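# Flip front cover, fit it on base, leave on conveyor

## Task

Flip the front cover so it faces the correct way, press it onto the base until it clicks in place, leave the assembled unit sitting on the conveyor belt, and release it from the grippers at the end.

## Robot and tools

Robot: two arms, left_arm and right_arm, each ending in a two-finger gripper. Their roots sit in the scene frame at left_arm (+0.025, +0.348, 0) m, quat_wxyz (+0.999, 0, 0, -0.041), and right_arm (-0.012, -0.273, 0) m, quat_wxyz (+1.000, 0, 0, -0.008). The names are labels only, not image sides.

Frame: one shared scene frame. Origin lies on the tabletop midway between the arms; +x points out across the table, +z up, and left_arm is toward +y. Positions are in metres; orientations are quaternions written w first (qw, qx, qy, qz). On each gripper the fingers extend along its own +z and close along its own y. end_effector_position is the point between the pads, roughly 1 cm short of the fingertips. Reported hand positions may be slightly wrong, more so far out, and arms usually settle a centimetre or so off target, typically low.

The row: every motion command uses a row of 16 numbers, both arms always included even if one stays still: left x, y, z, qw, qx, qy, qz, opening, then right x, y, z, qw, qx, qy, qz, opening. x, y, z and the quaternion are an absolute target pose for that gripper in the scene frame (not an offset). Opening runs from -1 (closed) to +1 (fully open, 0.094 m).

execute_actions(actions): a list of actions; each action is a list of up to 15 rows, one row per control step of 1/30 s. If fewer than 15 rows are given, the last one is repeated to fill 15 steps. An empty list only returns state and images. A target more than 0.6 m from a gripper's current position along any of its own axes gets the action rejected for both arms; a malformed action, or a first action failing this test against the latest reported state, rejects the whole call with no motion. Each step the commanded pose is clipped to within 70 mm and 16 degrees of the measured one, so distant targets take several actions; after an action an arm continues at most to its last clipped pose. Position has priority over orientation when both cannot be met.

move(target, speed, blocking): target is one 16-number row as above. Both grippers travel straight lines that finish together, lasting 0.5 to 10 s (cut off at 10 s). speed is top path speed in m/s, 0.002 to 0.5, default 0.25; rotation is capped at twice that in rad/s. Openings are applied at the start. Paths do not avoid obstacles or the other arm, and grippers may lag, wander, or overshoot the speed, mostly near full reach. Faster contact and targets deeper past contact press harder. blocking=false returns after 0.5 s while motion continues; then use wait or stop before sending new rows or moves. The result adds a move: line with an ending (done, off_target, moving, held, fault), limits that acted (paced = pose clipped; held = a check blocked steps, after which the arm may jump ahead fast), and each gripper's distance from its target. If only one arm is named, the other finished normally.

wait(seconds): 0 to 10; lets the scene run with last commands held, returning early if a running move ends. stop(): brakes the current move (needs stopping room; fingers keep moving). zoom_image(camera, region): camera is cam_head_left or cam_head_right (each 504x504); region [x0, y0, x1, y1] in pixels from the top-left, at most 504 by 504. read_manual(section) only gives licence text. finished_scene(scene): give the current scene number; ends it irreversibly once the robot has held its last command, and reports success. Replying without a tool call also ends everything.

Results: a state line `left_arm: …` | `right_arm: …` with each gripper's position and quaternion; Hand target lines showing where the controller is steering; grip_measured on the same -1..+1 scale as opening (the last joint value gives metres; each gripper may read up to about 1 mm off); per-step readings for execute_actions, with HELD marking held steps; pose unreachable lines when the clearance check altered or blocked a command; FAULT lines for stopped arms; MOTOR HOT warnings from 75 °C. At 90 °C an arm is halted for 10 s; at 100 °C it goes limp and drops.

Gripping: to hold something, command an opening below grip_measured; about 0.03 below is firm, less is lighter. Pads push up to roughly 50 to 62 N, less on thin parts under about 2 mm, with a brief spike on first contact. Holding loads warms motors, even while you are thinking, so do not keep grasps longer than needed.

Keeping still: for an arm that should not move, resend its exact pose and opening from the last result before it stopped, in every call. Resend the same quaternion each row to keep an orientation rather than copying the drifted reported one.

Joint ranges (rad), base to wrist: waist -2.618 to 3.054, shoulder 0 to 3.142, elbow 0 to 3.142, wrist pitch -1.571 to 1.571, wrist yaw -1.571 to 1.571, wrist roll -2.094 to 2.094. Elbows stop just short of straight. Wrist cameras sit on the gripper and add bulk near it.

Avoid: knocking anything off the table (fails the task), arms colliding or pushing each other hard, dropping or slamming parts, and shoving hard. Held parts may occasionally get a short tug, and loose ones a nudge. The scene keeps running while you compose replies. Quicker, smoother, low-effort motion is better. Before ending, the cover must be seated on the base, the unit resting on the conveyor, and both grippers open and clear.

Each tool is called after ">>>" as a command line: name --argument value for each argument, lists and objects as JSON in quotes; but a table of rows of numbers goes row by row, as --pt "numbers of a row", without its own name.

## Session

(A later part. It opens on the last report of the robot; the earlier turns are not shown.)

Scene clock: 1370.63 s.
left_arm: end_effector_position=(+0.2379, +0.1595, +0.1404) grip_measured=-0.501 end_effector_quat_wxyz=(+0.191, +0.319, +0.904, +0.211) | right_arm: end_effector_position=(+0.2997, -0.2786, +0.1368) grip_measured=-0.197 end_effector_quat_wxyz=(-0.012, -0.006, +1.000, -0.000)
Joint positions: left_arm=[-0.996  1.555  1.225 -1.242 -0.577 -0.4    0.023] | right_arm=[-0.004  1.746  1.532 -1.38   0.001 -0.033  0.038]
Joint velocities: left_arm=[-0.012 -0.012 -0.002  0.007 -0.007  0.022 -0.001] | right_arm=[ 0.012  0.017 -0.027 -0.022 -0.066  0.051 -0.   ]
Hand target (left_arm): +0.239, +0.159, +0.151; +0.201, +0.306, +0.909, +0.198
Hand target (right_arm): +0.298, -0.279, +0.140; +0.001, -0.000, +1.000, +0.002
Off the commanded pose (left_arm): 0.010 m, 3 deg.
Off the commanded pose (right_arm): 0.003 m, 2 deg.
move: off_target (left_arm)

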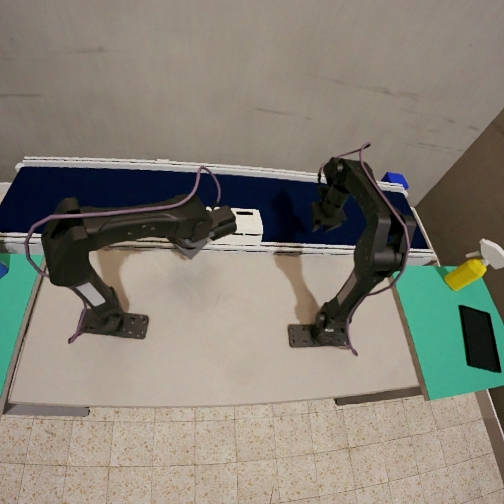

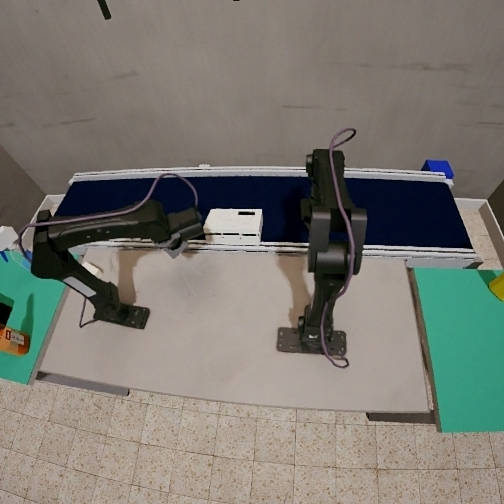

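>>> move --target '[0.25,0.3,0.15,0,0,1,0,-0.5,0.365,-0.135,0.094,0,-0.69,0.724,0,-0.2]' --speed 0.25

>>> move --target '[0.25,0.3,0.15,0,0,1,0,-0.5,0.365,-0.108,0.094,0,-0.69,0.724,0,-0.2]' --speed 0.015

>>> zoom_image --camera "cam_head_left" --region '[195, 195, 275, 255]'

Scene clock: 1383.07 s.
left_arm: end_effector_position=(+0.2476, +0.3021, +0.1449) grip_measured=-0.501 end_effector_quat_wxyz=(-0.003, -0.002, +1.000, +0.001) | right_arm: end_effector_position=(+0.3577, -0.1416, +0.0927) grip_measured=-0.197 end_effector_quat_wxyz=(+0.011, +0.685, -0.729, -0.002)
Joint positions: left_arm=[-0.126  1.407  1.224 -1.394 -0.001 -0.213  0.023] | right_arm=[ 0.357  2.07   1.792 -1.315  0.005 -1.167  0.038]
Joint velocities: left_arm=[-0.012 -0.012  0.002 -0.022 -0.037 -0.007  0.   ] | right_arm=[ 0.012  0.007 -0.027  0.022 -0.007  0.007 -0.   ]
Hand target (left_arm): +0.249, +0.301, +0.150; -0.002, +0.001, +1.000, -0.005
Hand target (right_arm): +0.365, -0.136, +0.094; +0.001, +0.690, -0.724, +0.001
Off the commanded pose (left_arm): 0.006 m, 0 deg.
Off the commanded pose (right_arm): 0.010 m, 2 deg.
move: done

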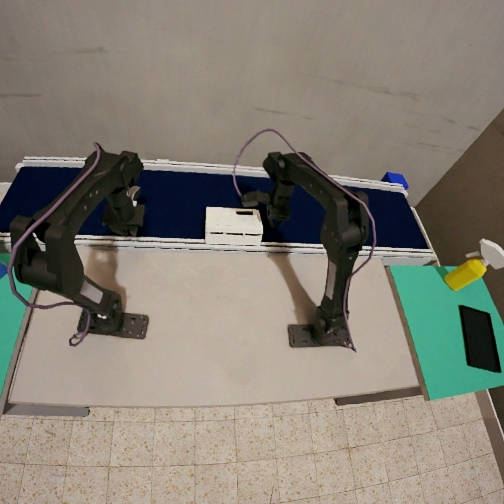

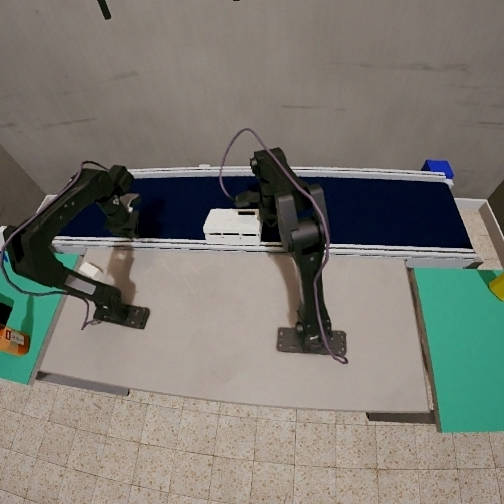

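Scene clock: 1385.60 s.
left_arm: end_effector_position=(+0.2476, +0.3021, +0.1449) grip_measured=-0.501 end_effector_quat_wxyz=(-0.003, -0.002, +1.000, +0.001) | right_arm: end_effector_position=(+0.3632, -0.1139, +0.0935) grip_measured=-0.197 end_effector_quat_wxyz=(+0.000, +0.690, -0.724, +0.003)
Joint positions: left_arm=[-0.126  1.407  1.224 -1.394 -0.001 -0.213  0.023] | right_arm=[ 0.417  2.11   1.857 -1.316  0.007 -1.121  0.038]
Joint velocities: left_arm=[-0.012 -0.002  0.017  0.037 -0.066 -0.007  0.001] | right_arm=[-0.002  0.002  0.012 -0.051  0.022 -0.037  0.   ]
Hand target (left_arm): +0.250, +0.300, +0.150; +0.000, -0.000, +1.000, +0.000
Hand target (right_arm): +0.365, -0.108, +0.094; -0.000, +0.690, -0.724, +0.000
Off the commanded pose (left_arm): 0.006 m, 0 deg.
Off the commanded pose (right_arm): 0.006 m, 0 deg.
move: done

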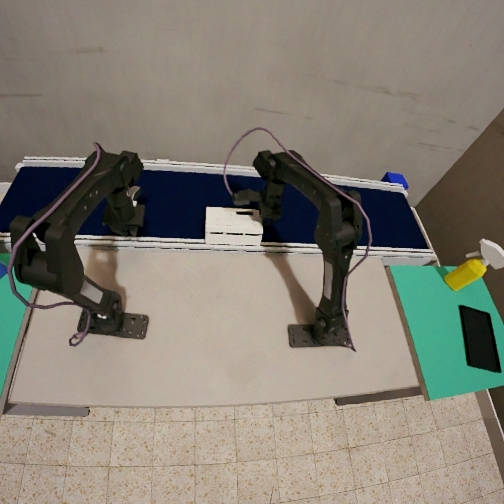

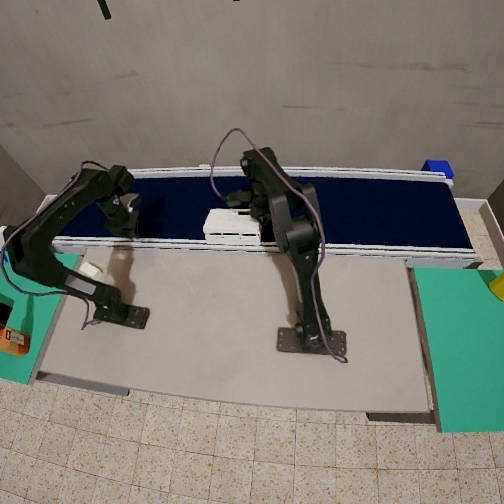

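Region (195, 195, 275, 255) of cam_head_left's 504x504 image, scaled by 6.300, with more detail than that image has; it fills the top 378 rows of this view, and the rest is white.

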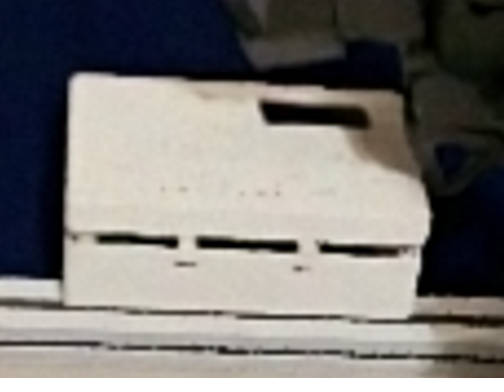

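>>> move --target '[0.25,0.3,0.15,0,0,1,0,-0.5,0.365,-0.105,0.092,0,-0.69,0.724,0,-0.2]' --speed 0.008

>>> zoom_image --camera "cam_head_left" --region '[195, 195, 275, 255]'

Scene clock: 1393.20 s.
left_arm: end_effector_position=(+0.2476, +0.3021, +0.1449) grip_measured=-0.501 end_effector_quat_wxyz=(-0.003, -0.002, +1.000, +0.001) | right_arm: end_effector_position=(+0.3632, -0.1139, +0.0935) grip_measured=-0.197 end_effector_quat_wxyz=(+0.002, +0.689, -0.725, +0.007)
Joint positions: left_arm=[-0.126  1.407  1.224 -1.394 -0.001 -0.213  0.023] | right_arm=[ 0.42   2.11   1.857 -1.316  0.014 -1.115  0.038]
Joint velocities: left_arm=[-0.007 -0.002  0.002  0.051 -0.051  0.051 -0.   ] | right_arm=[-0.002  0.002 -0.012 -0.007 -0.007 -0.007  0.001]
Hand target (left_arm): +0.250, +0.300, +0.150; +0.000, +0.000, +1.000, -0.000
Hand target (right_arm): +0.365, -0.105, +0.092; -0.000, +0.690, -0.724, +0.000
Off the commanded pose (left_arm): 0.006 m, 0 deg.
Off the commanded pose (right_arm): 0.009 m, 1 deg.
move: done

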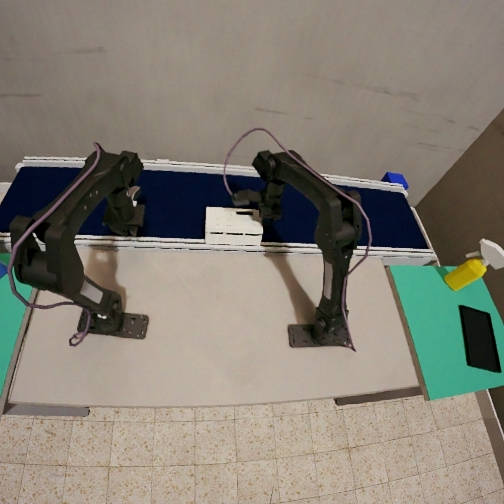

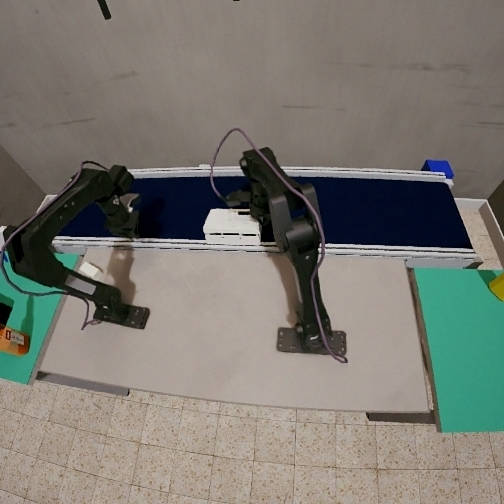

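Region (195, 195, 275, 255) of cam_head_left's 504x504 image, scaled by 6.300, with more detail than that image has; it fills the top 378 rows of this view, and the rest is white.

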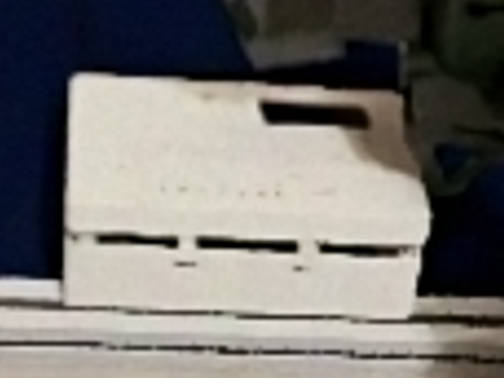

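>>> move --target '[0.25,0.3,0.15,0,0,1,0,-0.5,0.365,-0.1025,0.092,0,-0.69,0.724,0,-0.2]' --speed 0.008

>>> zoom_image --camera "cam_head_left" --region '[195, 195, 275, 255]'

Scene clock: 1400.53 s.
left_arm: end_effector_position=(+0.2476, +0.3021, +0.1449) grip_measured=-0.501 end_effector_quat_wxyz=(-0.003, -0.002, +1.000, +0.001) | right_arm: end_effector_position=(+0.3627, -0.1127, +0.0935) grip_measured=-0.197 end_effector_quat_wxyz=(+0.002, +0.688, -0.725, +0.008)
Joint positions: left_arm=[-0.126  1.407  1.224 -1.394 -0.001 -0.213  0.023] | right_arm=[ 0.425  2.11   1.857 -1.316  0.017 -1.109  0.038]
Joint velocities: left_arm=[-0.002  0.002  0.012  0.007 -0.022 -0.081  0.   ] | right_arm=[ 0.007 -0.007  0.002 -0.007  0.037 -0.051 -0.001]
Hand target (left_arm): +0.250, +0.300, +0.150; +0.000, +0.000, +1.000, -0.000
Hand target (right_arm): +0.365, -0.103, +0.092; -0.000, +0.690, -0.724, +0.000
Off the commanded pose (left_arm): 0.006 m, 0 deg.
Off the commanded pose (right_arm): 0.011 m, 1 deg.
move: off_target (right_arm)

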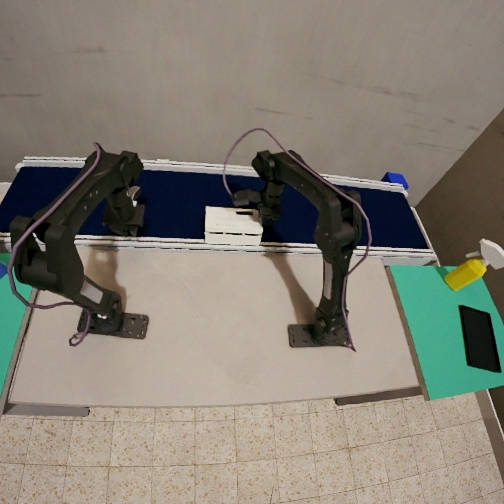

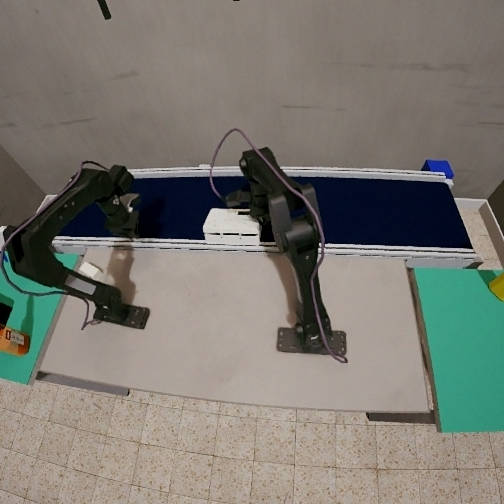

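Region (195, 195, 275, 255) of cam_head_left's 504x504 image, scaled by 6.300, with more detail than that image has; it fills the top 378 rows of this view, and the rest is white.

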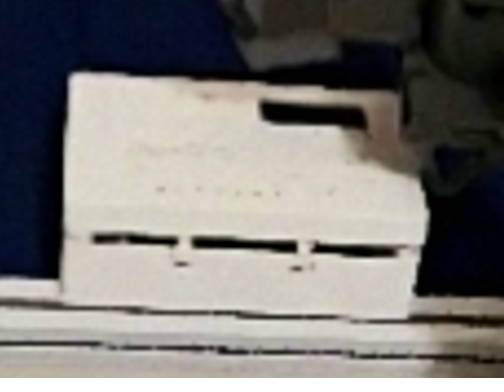

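>>> move --target '[0.25,0.3,0.15,0,0,1,0,-0.5,0.36,-0.13,0.14,0,-0.69,0.724,0,-0.2]' --speed 0.1

>>> move --target '[0.25,0.3,0.15,0,0,1,0,-0.5,0.325,-0.005,0.13,0,0.026,1,0,0.3]' --speed 0.25

>>> move --target '[0.25,0.3,0.15,0,0,1,0,-0.5,0.325,-0.005,0.06,0,0.026,1,0,0.3]' --speed 0.02

>>> zoom_image --camera "cam_head_left" --region '[195, 195, 275, 255]'

Scene clock: 1411.77 s.
left_arm: end_effector_position=(+0.2476, +0.3021, +0.1449) grip_measured=-0.501 end_effector_quat_wxyz=(-0.003, -0.002, +1.000, +0.001) | right_arm: end_effector_position=(+0.3585, -0.1304, +0.1232) grip_measured=-0.197 end_effector_quat_wxyz=(+0.019, +0.689, -0.724, -0.001)
Joint positions: left_arm=[-0.126  1.407  1.224 -1.394 -0.001 -0.213  0.023] | right_arm=[ 0.386  2.11   1.974 -1.47   0.012 -1.151  0.038]
Joint velocities: left_arm=[-0.012 -0.002 -0.002  0.051 -0.022  0.022  0.001] | right_arm=[ 0.012  0.002 -0.007  0.022 -0.081 -0.022  0.   ]
Hand target (left_arm): +0.250, +0.300, +0.150; +0.000, +0.000, +1.000, -0.000
Hand target (right_arm): +0.360, -0.130, +0.140; -0.000, +0.690, -0.724, +0.000
Off the commanded pose (left_arm): 0.006 m, 0 deg.
Off the commanded pose (right_arm): 0.017 m, 2 deg.
move: off_target (right_arm)

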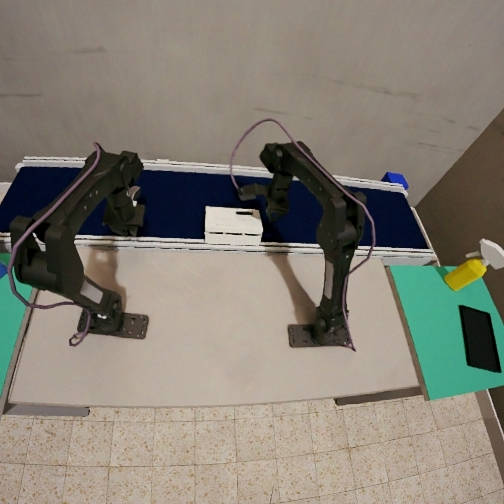

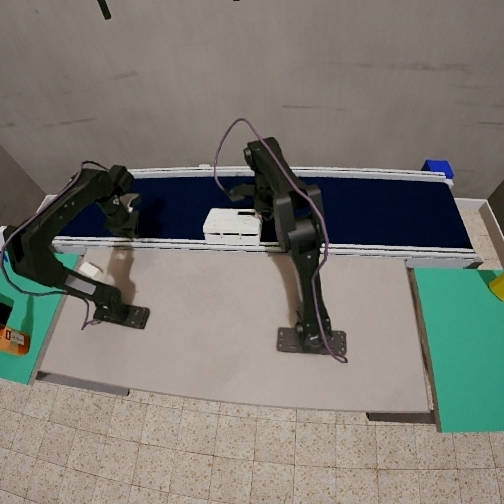

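Scene clock: 1415.50 s.
left_arm: end_effector_position=(+0.2476, +0.3021, +0.1449) grip_measured=-0.501 end_effector_quat_wxyz=(-0.003, -0.002, +1.000, +0.001) | right_arm: end_effector_position=(+0.3256, -0.0076, +0.1299) grip_measured=+0.297 end_effector_quat_wxyz=(+0.001, +0.024, +1.000, +0.002)
Joint positions: left_arm=[-0.126  1.407  1.224 -1.394 -0.001 -0.213  0.023] | right_arm=[ 0.678  2.232  2.196 -1.531 -0.001  0.71   0.061]
Joint velocities: left_arm=[ 0.007  0.007 -0.007 -0.007 -0.095 -0.022  0.   ] | right_arm=[ 0.002  0.007 -0.012 -0.051  0.007  0.066  0.001]
Hand target (left_arm): +0.250, +0.300, +0.150; +0.000, +0.000, +1.000, -0.000
Hand target (right_arm): +0.326, -0.005, +0.130; +0.000, +0.026, +1.000, -0.001
Off the commanded pose (left_arm): 0.006 m, 0 deg.
Off the commanded pose (right_arm): 0.003 m, 0 deg.
move: done

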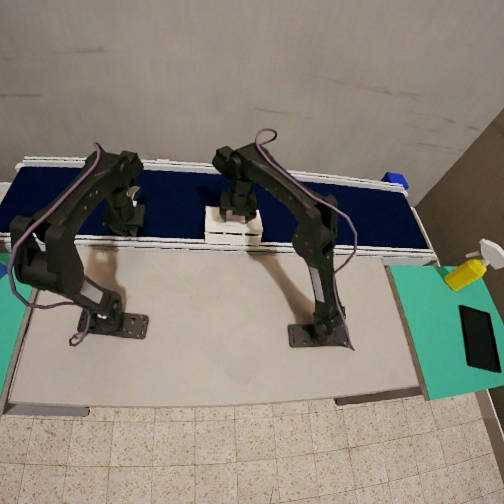

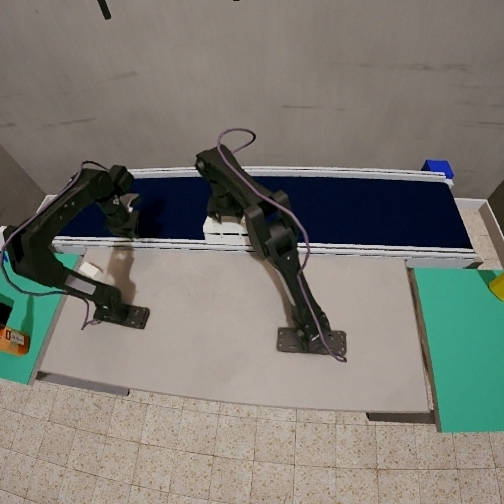

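Scene clock: 1419.27 s.
left_arm: end_effector_position=(+0.2476, +0.3021, +0.1449) grip_measured=-0.501 end_effector_quat_wxyz=(-0.003, -0.002, +1.000, +0.001) | right_arm: end_effector_position=(+0.3417, -0.0067, +0.1077) grip_measured=+0.297 end_effector_quat_wxyz=(+0.060, +0.025, +0.998, +0.017)
Joint positions: left_arm=[-0.126  1.407  1.224 -1.394 -0.001 -0.213  0.023] | right_arm=[ 0.678  2.145  1.96  -1.273  0.05   0.71   0.061]
Joint velocities: left_arm=[-0.007 -0.022  0.002  0.051 -0.051  0.066 -0.001] | right_arm=[-0.007 -0.002 -0.022  0.037  0.051  0.037 -0.   ]
Hand target (left_arm): +0.250, +0.300, +0.150; +0.000, +0.000, +1.000, -0.000
Hand target (right_arm): +0.322, -0.008, +0.063; -0.001, +0.027, +1.000, -0.002
Off the commanded pose (left_arm): 0.006 m, 0 deg.
Off the commanded pose (right_arm): 0.051 m, 7 deg.
move: off_target (right_arm)

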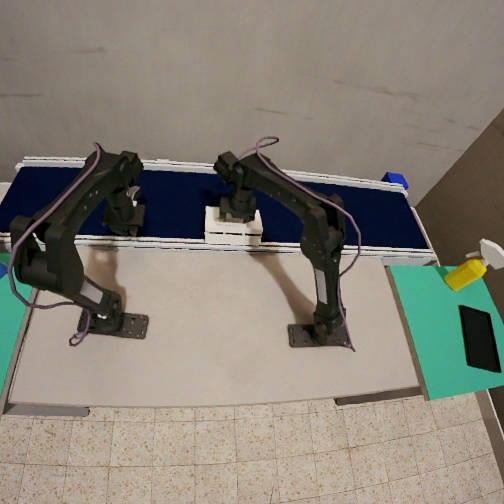

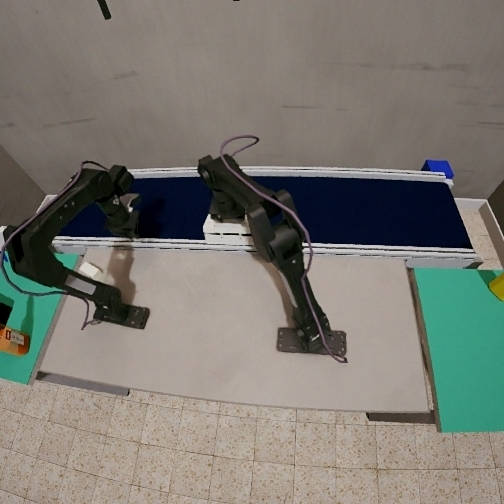

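Region (195, 195, 275, 255) of cam_head_left's 504x504 image, scaled by 6.300, with more detail than that image has; it fills the top 378 rows of this view, and the rest is white.

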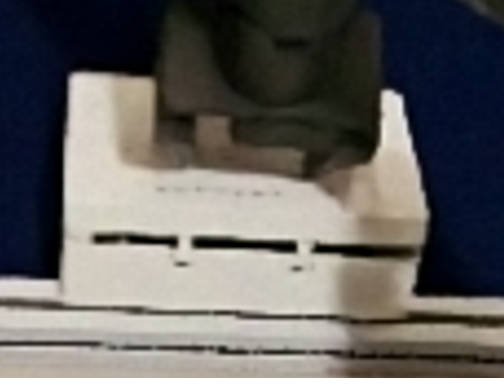

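>>> move --target '[0.25,0.3,0.15,0,0,1,0,-0.5,0.33,-0.005,0.135,0,0.026,1,0,1]' --speed 0.1

>>> move --target '[0.25,0.3,0.15,0,0,1,0,-0.5,0.275,-0.005,0.135,0,0.026,1,0,1]' --speed 0.1

>>> move --target '[0.25,0.3,0.15,0,0,1,0,-0.5,0.275,-0.005,0.102,0,0.026,1,0,1]' --speed 0.05

>>> move --target '[0.25,0.3,0.15,0,0,1,0,-0.5,0.303,-0.005,0.106,0,0.026,1,0,1]' --speed 0.012

>>> zoom_image --camera "cam_head_left" --region '[195, 195, 275, 255]'

Scene clock: 1435.33 s.
left_arm: end_effector_position=(+0.2476, +0.3021, +0.1449) grip_measured=-0.501 end_effector_quat_wxyz=(-0.003, -0.002, +1.000, +0.001) | right_arm: end_effector_position=(+0.3288, -0.0058, +0.1360) grip_measured=+1.000 end_effector_quat_wxyz=(+0.008, +0.024, +1.000, +0.005)
Joint positions: left_arm=[-0.126  1.407  1.224 -1.394 -0.001 -0.213  0.023] | right_arm=[ 0.678  2.24   2.235 -1.547  0.002  0.71   0.094]
Joint velocities: left_arm=[ 0.007  0.002 -0.012 -0.022 -0.007  0.022  0.   ] | right_arm=[ 0.017 -0.012 -0.002 -0.051  0.022  0.051  0.   ]
Hand target (left_arm): +0.250, +0.300, +0.150; +0.000, +0.000, +1.000, -0.000
Hand target (right_arm): +0.330, -0.005, +0.135; +0.005, +0.026, +1.000, +0.003
Off the commanded pose (left_arm): 0.006 m, 0 deg.
Off the commanded pose (right_arm): 0.002 m, 1 deg.
joint sent to its limit (right arm) — the command would take joint 4 (wrist pitch) past its lower limit, so that joint was sent only as far as its limit.
move: done

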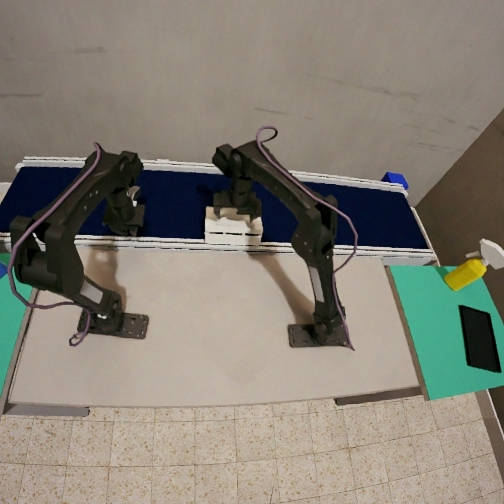

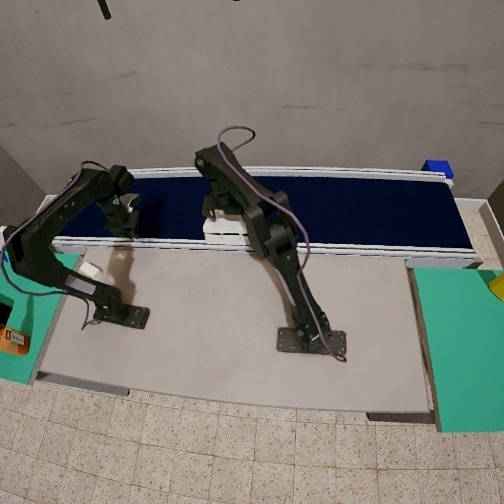

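Scene clock: 1436.33 s.
left_arm: end_effector_position=(+0.2476, +0.3021, +0.1449) grip_measured=-0.501 end_effector_quat_wxyz=(-0.003, -0.002, +1.000, +0.001) | right_arm: end_effector_position=(+0.2760, -0.0051, +0.1308) grip_measured=+1.000 end_effector_quat_wxyz=(-0.009, +0.024, +1.000, -0.007)
Joint positions: left_arm=[-0.126  1.407  1.224 -1.394 -0.001 -0.213  0.023] | right_arm=[ 0.761  2.082  1.963 -1.474 -0.002  0.793  0.094]
Joint velocities: left_arm=[-0.007 -0.002 -0.002 -0.007  0.007 -0.051  0.   ] | right_arm=[-0.002  0.002 -0.012 -0.037 -0.037  0.037  0.   ]
Hand target (left_arm): +0.250, +0.300, +0.150; +0.000, +0.000, +1.000, -0.000
Hand target (right_arm): +0.275, -0.005, +0.135; -0.000, +0.026, +1.000, -0.001
Off the commanded pose (left_arm): 0.006 m, 0 deg.
Off the commanded pose (right_arm): 0.004 m, 1 deg.
move: done

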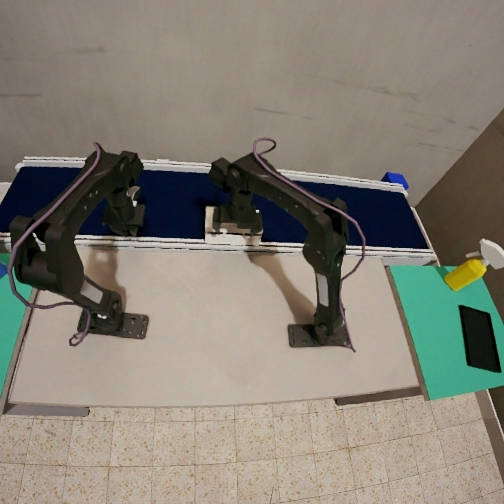

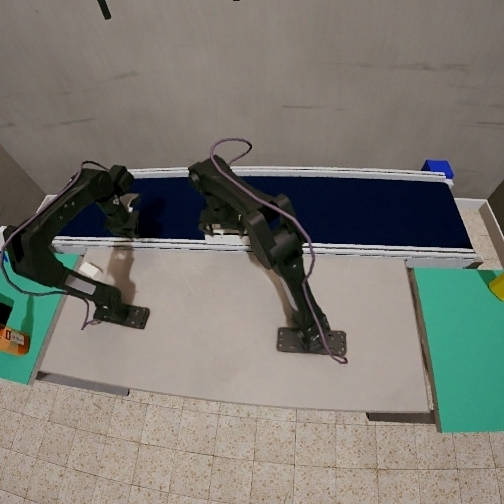

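Scene clock: 1437.40 s.
left_arm: end_effector_position=(+0.2476, +0.3021, +0.1449) grip_measured=-0.501 end_effector_quat_wxyz=(-0.003, -0.002, +1.000, +0.001) | right_arm: end_effector_position=(+0.2754, -0.0055, +0.0935) grip_measured=+1.000 end_effector_quat_wxyz=(-0.013, +0.024, +1.000, -0.011)
Joint positions: left_arm=[-0.126  1.407  1.224 -1.394 -0.001 -0.213  0.023] | right_arm=[ 0.761  2.082  1.814 -1.335 -0.002  0.793  0.094]
Joint velocities: left_arm=[ 0.007  0.002  0.002 -0.007 -0.095  0.007 -0.   ] | right_arm=[-0.002  0.002 -0.017  0.007  0.007  0.007  0.   ]
Hand target (left_arm): +0.250, +0.300, +0.150; +0.000, +0.000, +1.000, -0.000
Hand target (right_arm): +0.275, -0.005, +0.102; -0.001, +0.026, +1.000, -0.000
Off the commanded pose (left_arm): 0.006 m, 0 deg.
Off the commanded pose (right_arm): 0.009 m, 2 deg.
move: done

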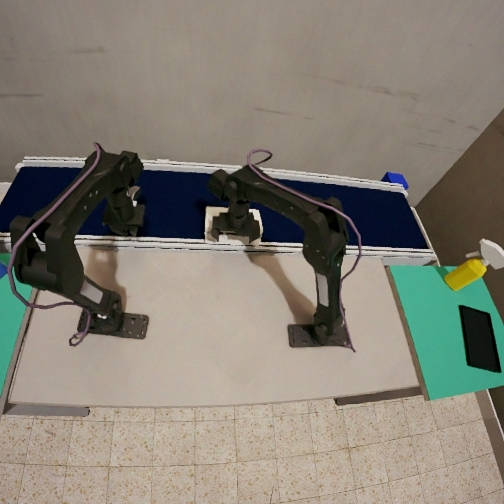

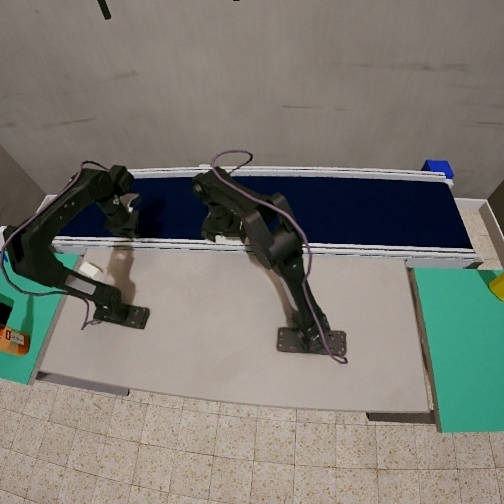

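Scene clock: 1440.13 s.
left_arm: end_effector_position=(+0.2476, +0.3021, +0.1449) grip_measured=-0.501 end_effector_quat_wxyz=(-0.003, -0.002, +1.000, +0.001) | right_arm: end_effector_position=(+0.2980, -0.0045, +0.1054) grip_measured=+1.000 end_effector_quat_wxyz=(+0.001, +0.025, +1.000, +0.002)
Joint positions: left_arm=[-0.126  1.407  1.224 -1.394 -0.001 -0.213  0.023] | right_arm=[ 0.725  2.12   1.919 -1.366 -0.003  0.76   0.094]
Joint velocities: left_arm=[-0.017  0.002 -0.002 -0.007 -0.022 -0.037  0.   ] | right_arm=[-0.007 -0.017 -0.002 -0.007  0.007 -0.007  0.   ]
Hand target (left_arm): +0.250, +0.300, +0.150; +0.000, +0.000, +1.000, -0.000
Hand target (right_arm): +0.303, -0.005, +0.106; +0.000, +0.026, +1.000, +0.001
Off the commanded pose (left_arm): 0.006 m, 0 deg.
Off the commanded pose (right_arm): 0.005 m, 0 deg.
move: done

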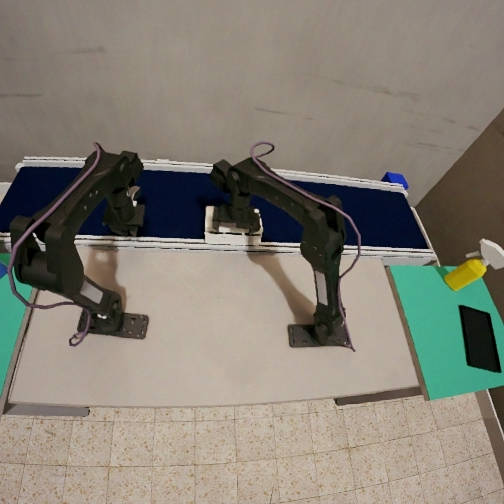

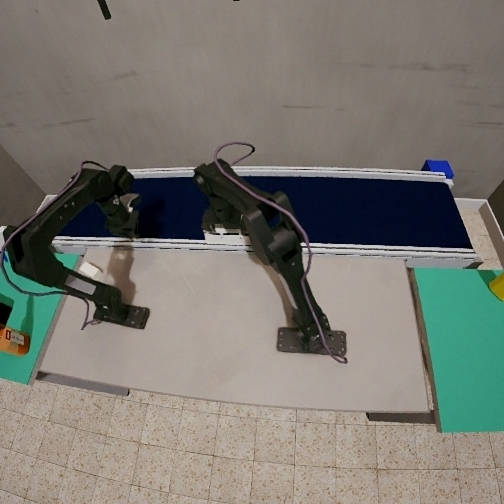

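Region (195, 195, 275, 255) of cam_head_left's 504x504 image, scaled by 6.300, with more detail than that image has; it fills the top 378 rows of this view, and the rest is white.

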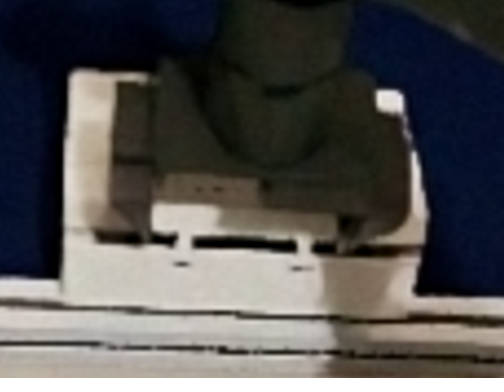

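>>> move --target '[0.25,0.3,0.15,0,0,1,0,-0.5,0.309,-0.005,0.103,0,0.026,1,0,1]' --speed 0.008

>>> zoom_image --camera "cam_head_left" --region '[195, 195, 275, 255]'

Scene clock: 1447.20 s.
left_arm: end_effector_position=(+0.2476, +0.3021, +0.1449) grip_measured=-0.501 end_effector_quat_wxyz=(-0.003, -0.002, +1.000, +0.001) | right_arm: end_effector_position=(+0.3024, -0.0046, +0.1024) grip_measured=+1.000 end_effector_quat_wxyz=(-0.002, +0.024, +1.000, +0.001)
Joint positions: left_arm=[-0.126  1.407  1.224 -1.394 -0.001 -0.213  0.023] | right_arm=[ 0.717  2.14   1.939 -1.37  -0.005  0.75   0.094]
Joint velocities: left_arm=[-0.002  0.002  0.002 -0.066 -0.066  0.007 -0.001] | right_arm=[ 0.012 -0.002 -0.002  0.007  0.095  0.007  0.   ]
Hand target (left_arm): +0.250, +0.300, +0.150; +0.000, +0.000, +1.000, -0.000
Hand target (right_arm): +0.309, -0.005, +0.103; +0.000, +0.026, +1.000, +0.000
Off the commanded pose (left_arm): 0.006 m, 0 deg.
Off the commanded pose (right_arm): 0.007 m, 0 deg.
move: done

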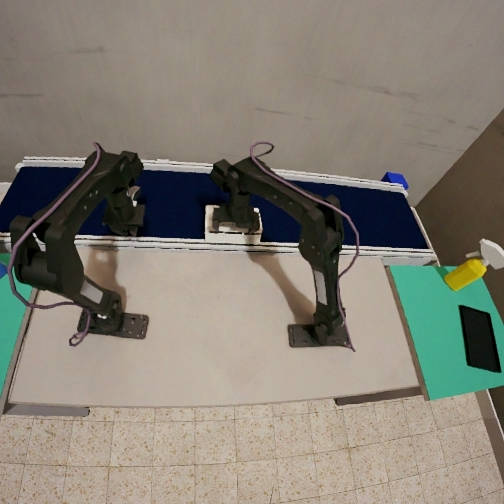

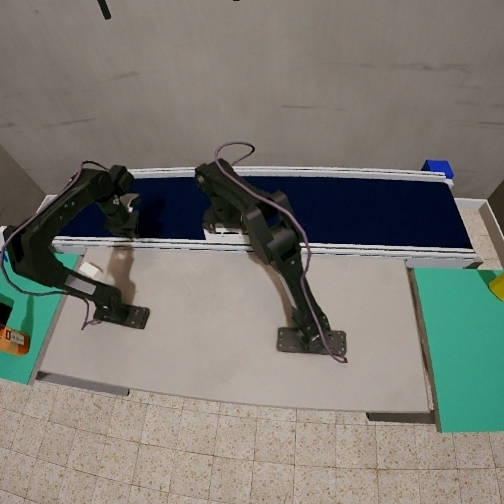

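Region (195, 195, 275, 255) of cam_head_left's 504x504 image, scaled by 6.300, with more detail than that image has; it fills the top 378 rows of this view, and the rest is white.

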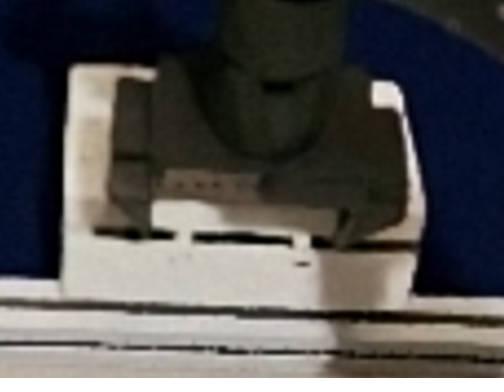

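>>> move --target '[0.25,0.2,0.15,0.271,0.653,0.653,0.271,-0.75,0.295,-0.005,0.14,0,0.026,1,0,0]' --speed 0.2

>>> move --target '[0.25,0.1,0.15,0.271,0.653,0.653,0.271,-0.75,0.40,-0.01,0.12,0,0.026,1,0,0]' --speed 0.1

>>> move --target '[0.28,-0.003,0.135,0.271,0.653,0.653,0.271,-0.75,0.40,-0.01,0.04,0,0.026,1,0,0]' --speed 0.04

>>> zoom_image --camera "cam_head_left" --region '[185, 185, 285, 265]'

Scene clock: 1466.20 s.
left_arm: end_effector_position=(+0.2511, +0.1966, +0.1482) grip_measured=-0.748 end_effector_quat_wxyz=(+0.260, +0.654, +0.656, +0.272) | right_arm: end_effector_position=(+0.2952, -0.0083, +0.1289) grip_measured=+0.003 end_effector_quat_wxyz=(-0.010, +0.027, +1.000, -0.006)
Joint positions: left_arm=[-0.912  1.104  0.801 -0.797 -0.634  0.731  0.012] | right_arm=[ 0.722  2.14   2.044 -1.498 -0.005  0.76   0.047]
Joint velocities: left_arm=[-0.007  0.002 -0.007  0.022 -0.022  0.022 -0.001] | right_arm=[-0.017 -0.012  0.007  0.022 -0.007  0.022 -0.   ]
Hand target (left_arm): +0.250, +0.199, +0.150; +0.268, +0.653, +0.652, +0.277
Hand target (right_arm): +0.295, -0.005, +0.140; +0.000, +0.026, +1.000, +0.000
Off the commanded pose (left_arm): 0.004 m, 1 deg.
Off the commanded pose (right_arm): 0.012 m, 1 deg.
move: off_target (right_arm)

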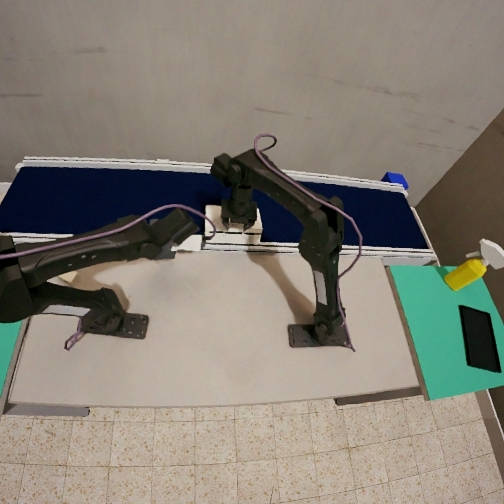

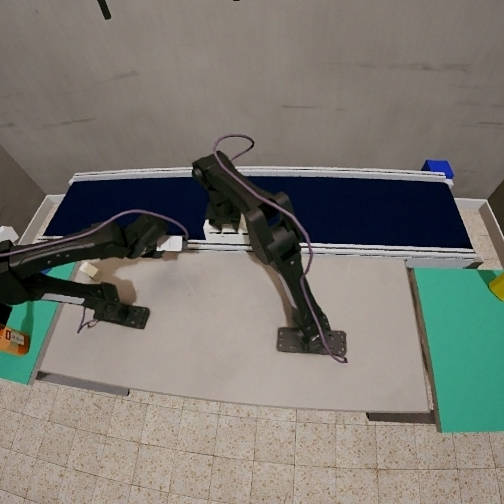

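Scene clock: 1467.63 s.
left_arm: end_effector_position=(+0.2489, +0.1027, +0.1444) grip_measured=-0.748 end_effector_quat_wxyz=(+0.269, +0.659, +0.650, +0.266) | right_arm: end_effector_position=(+0.3973, -0.0099, +0.1184) grip_measured=+0.003 end_effector_quat_wxyz=(+0.039, +0.029, +0.998, +0.030)
Joint positions: left_arm=[-1.107  1.456  1.042 -0.797 -0.704  0.529  0.012] | right_arm=[ 0.582  2.45   2.527 -1.55  -0.006  0.625  0.047]
Joint velocities: left_arm=[-0.017 -0.007  0.002 -0.037  0.022 -0.022  0.   ] | right_arm=[-0.012  0.012  0.012  0.007 -0.022 -0.066 -0.001]
Hand target (left_arm): +0.251, +0.100, +0.149; +0.272, +0.653, +0.652, +0.272
Hand target (right_arm): +0.400, -0.011, +0.119; +0.041, +0.026, +0.998, +0.029
Off the commanded pose (left_arm): 0.006 m, 1 deg.
Off the commanded pose (right_arm): 0.003 m, 6 deg.
joint sent to its limit (right arm) — the command would take joint 4 (wrist pitch) past its lower limit, so that joint was sent only as far as its limit.
move: off_target (right_arm)

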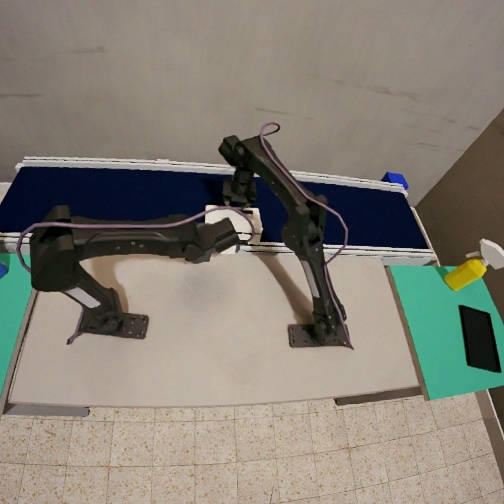

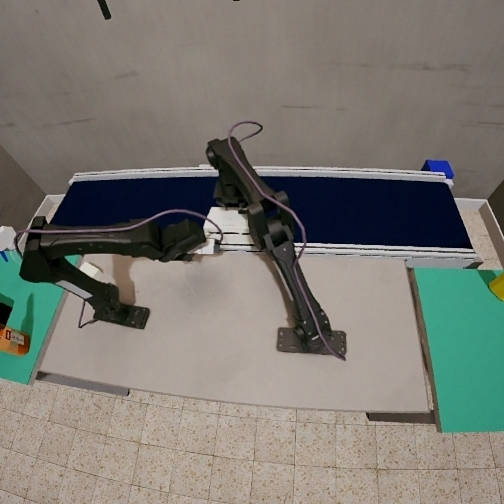

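Scene clock: 1470.63 s.
left_arm: end_effector_position=(+0.2763, +0.0133, +0.1330) grip_measured=-0.748 end_effector_quat_wxyz=(+0.271, +0.659, +0.651, +0.263) | right_arm: end_effector_position=(+0.4036, -0.0073, +0.0881) grip_measured=+0.003 end_effector_quat_wxyz=(+0.038, +0.029, +0.999, +0.026)
Joint positions: left_arm=[-1.128  1.816  1.383 -0.79  -0.707  0.502  0.012] | right_arm=[ 0.582  2.45   2.404 -1.432  0.001  0.624  0.047]
Joint velocities: left_arm=[ 0.007  0.002 -0.007 -0.081  0.037 -0.051  0.   ] | right_arm=[ 0.012 -0.007 -0.022 -0.007 -0.022 -0.037 -0.001]
Hand target (left_arm): +0.276, +0.014, +0.133; +0.269, +0.659, +0.651, +0.264
Hand target (right_arm): +0.403, -0.007, +0.087; +0.037, +0.029, +0.999, +0.025
Off the commanded pose (left_arm): 0.017 m, 1 deg.
Off the commanded pose (right_arm): 0.048 m, 5 deg.
move: held (left_arm, right_arm); limits=held; held on 15 of 90 steps (left_arm, right_arm), including the last (left_arm, right_arm)
pose unreachable (left arm): on one or more control steps of this call, first in action 0 (counted from 0), this arm could not follow its commanded pose, so it was not sent that pose on those steps. On the call's last step it was still not sent that pose. It may still have moved: this result reports where it is.
cause: the commanded pose would bring a part of the arm too close to another arm (this arm's wrist (the part past joint 4) and the other arm's forearm (the part past joint 3)).
pose unreachable (right arm): on one or more control steps of this call, first in action 0 (counted from 0), this arm could not follow its commanded pose, so it was not sent that pose on those steps. On the call's last step it was still not sent that pose. It may still have moved: this result reports where it is.
cause: the commanded pose would bring a part of the arm too close to another arm (this arm's forearm (the part past joint 3) and the other arm's wrist (the part past joint 4)).

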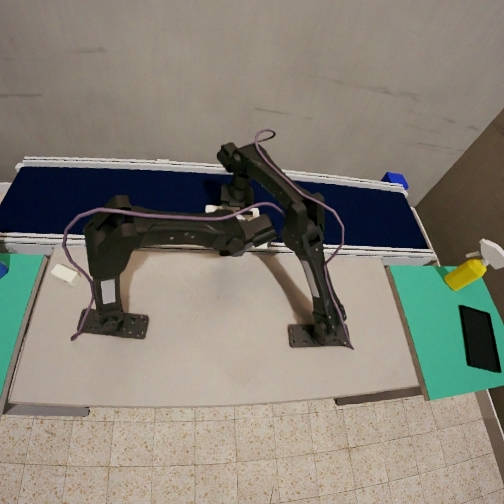

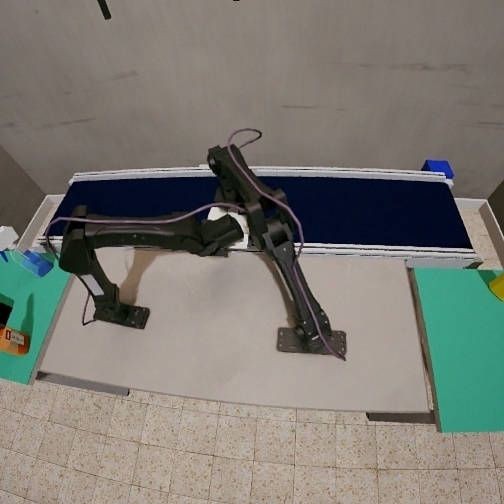

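Region (185, 185, 285, 265) of cam_head_left's 504x504 image, scaled by 5.040, with more detail than that image has; it fills the top 403 rows of this view, and the rest is white.

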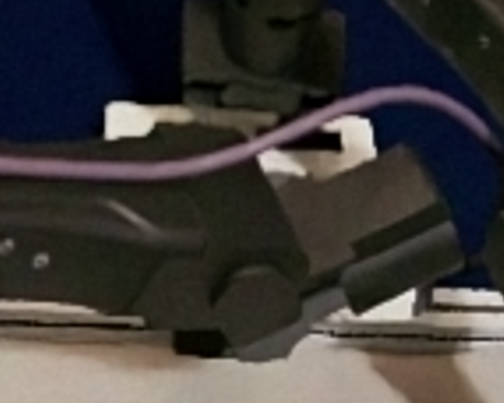

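>>> move --target '[0.25,0.15,0.12,0.44,0.578,0.548,0.417,-1,0.40,-0.01,0.04,0,0.026,1,0,0]' --speed 0.1

>>> zoom_image --camera "cam_head_left" --region '[195, 195, 275, 255]'

Scene clock: 1479.77 s.
left_arm: end_effector_position=(+0.2506, +0.1453, +0.1195) grip_measured=-0.982 end_effector_quat_wxyz=(+0.433, +0.582, +0.550, +0.414) | right_arm: end_effector_position=(+0.4036, -0.0073, +0.0869) grip_measured=+0.003 end_effector_quat_wxyz=(+0.038, +0.029, +0.999, +0.025)
Joint positions: left_arm=[-1.22   1.31   0.403  0.155 -1.146  0.872  0.001] | right_arm=[ 0.582  2.452  2.401 -1.43   0.001  0.624  0.047]
Joint velocities: left_arm=[-0.012  0.007 -0.002  0.066 -0.037  0.051 -0.   ] | right_arm=[-0.012 -0.002 -0.007 -0.037 -0.022 -0.037 -0.   ]
Hand target (left_arm): +0.249, +0.150, +0.122; +0.438, +0.577, +0.548, +0.419
Hand target (right_arm): +0.397, -0.012, +0.042; -0.000, +0.026, +1.000, -0.000
Off the commanded pose (left_arm): 0.005 m, 1 deg.
Off the commanded pose (right_arm): 0.047 m, 5 deg.
move: off_target (right_arm)

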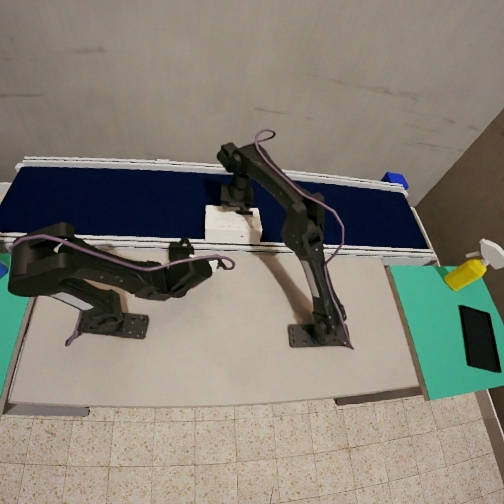

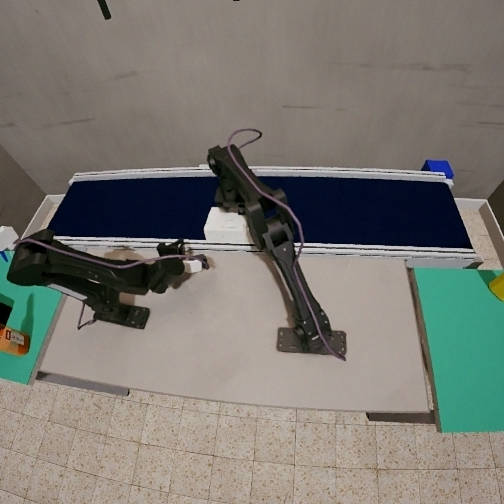

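Region (195, 195, 275, 255) of cam_head_left's 504x504 image, scaled by 6.300, with more detail than that image has; it fills the top 378 rows of this view, and the rest is white.

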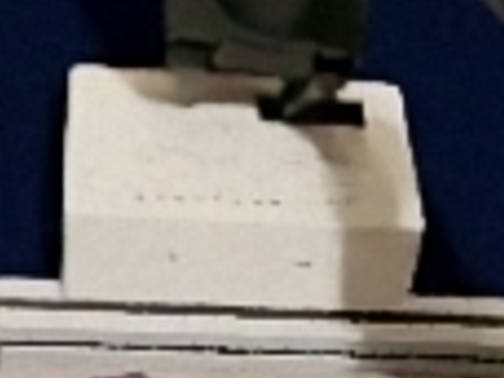

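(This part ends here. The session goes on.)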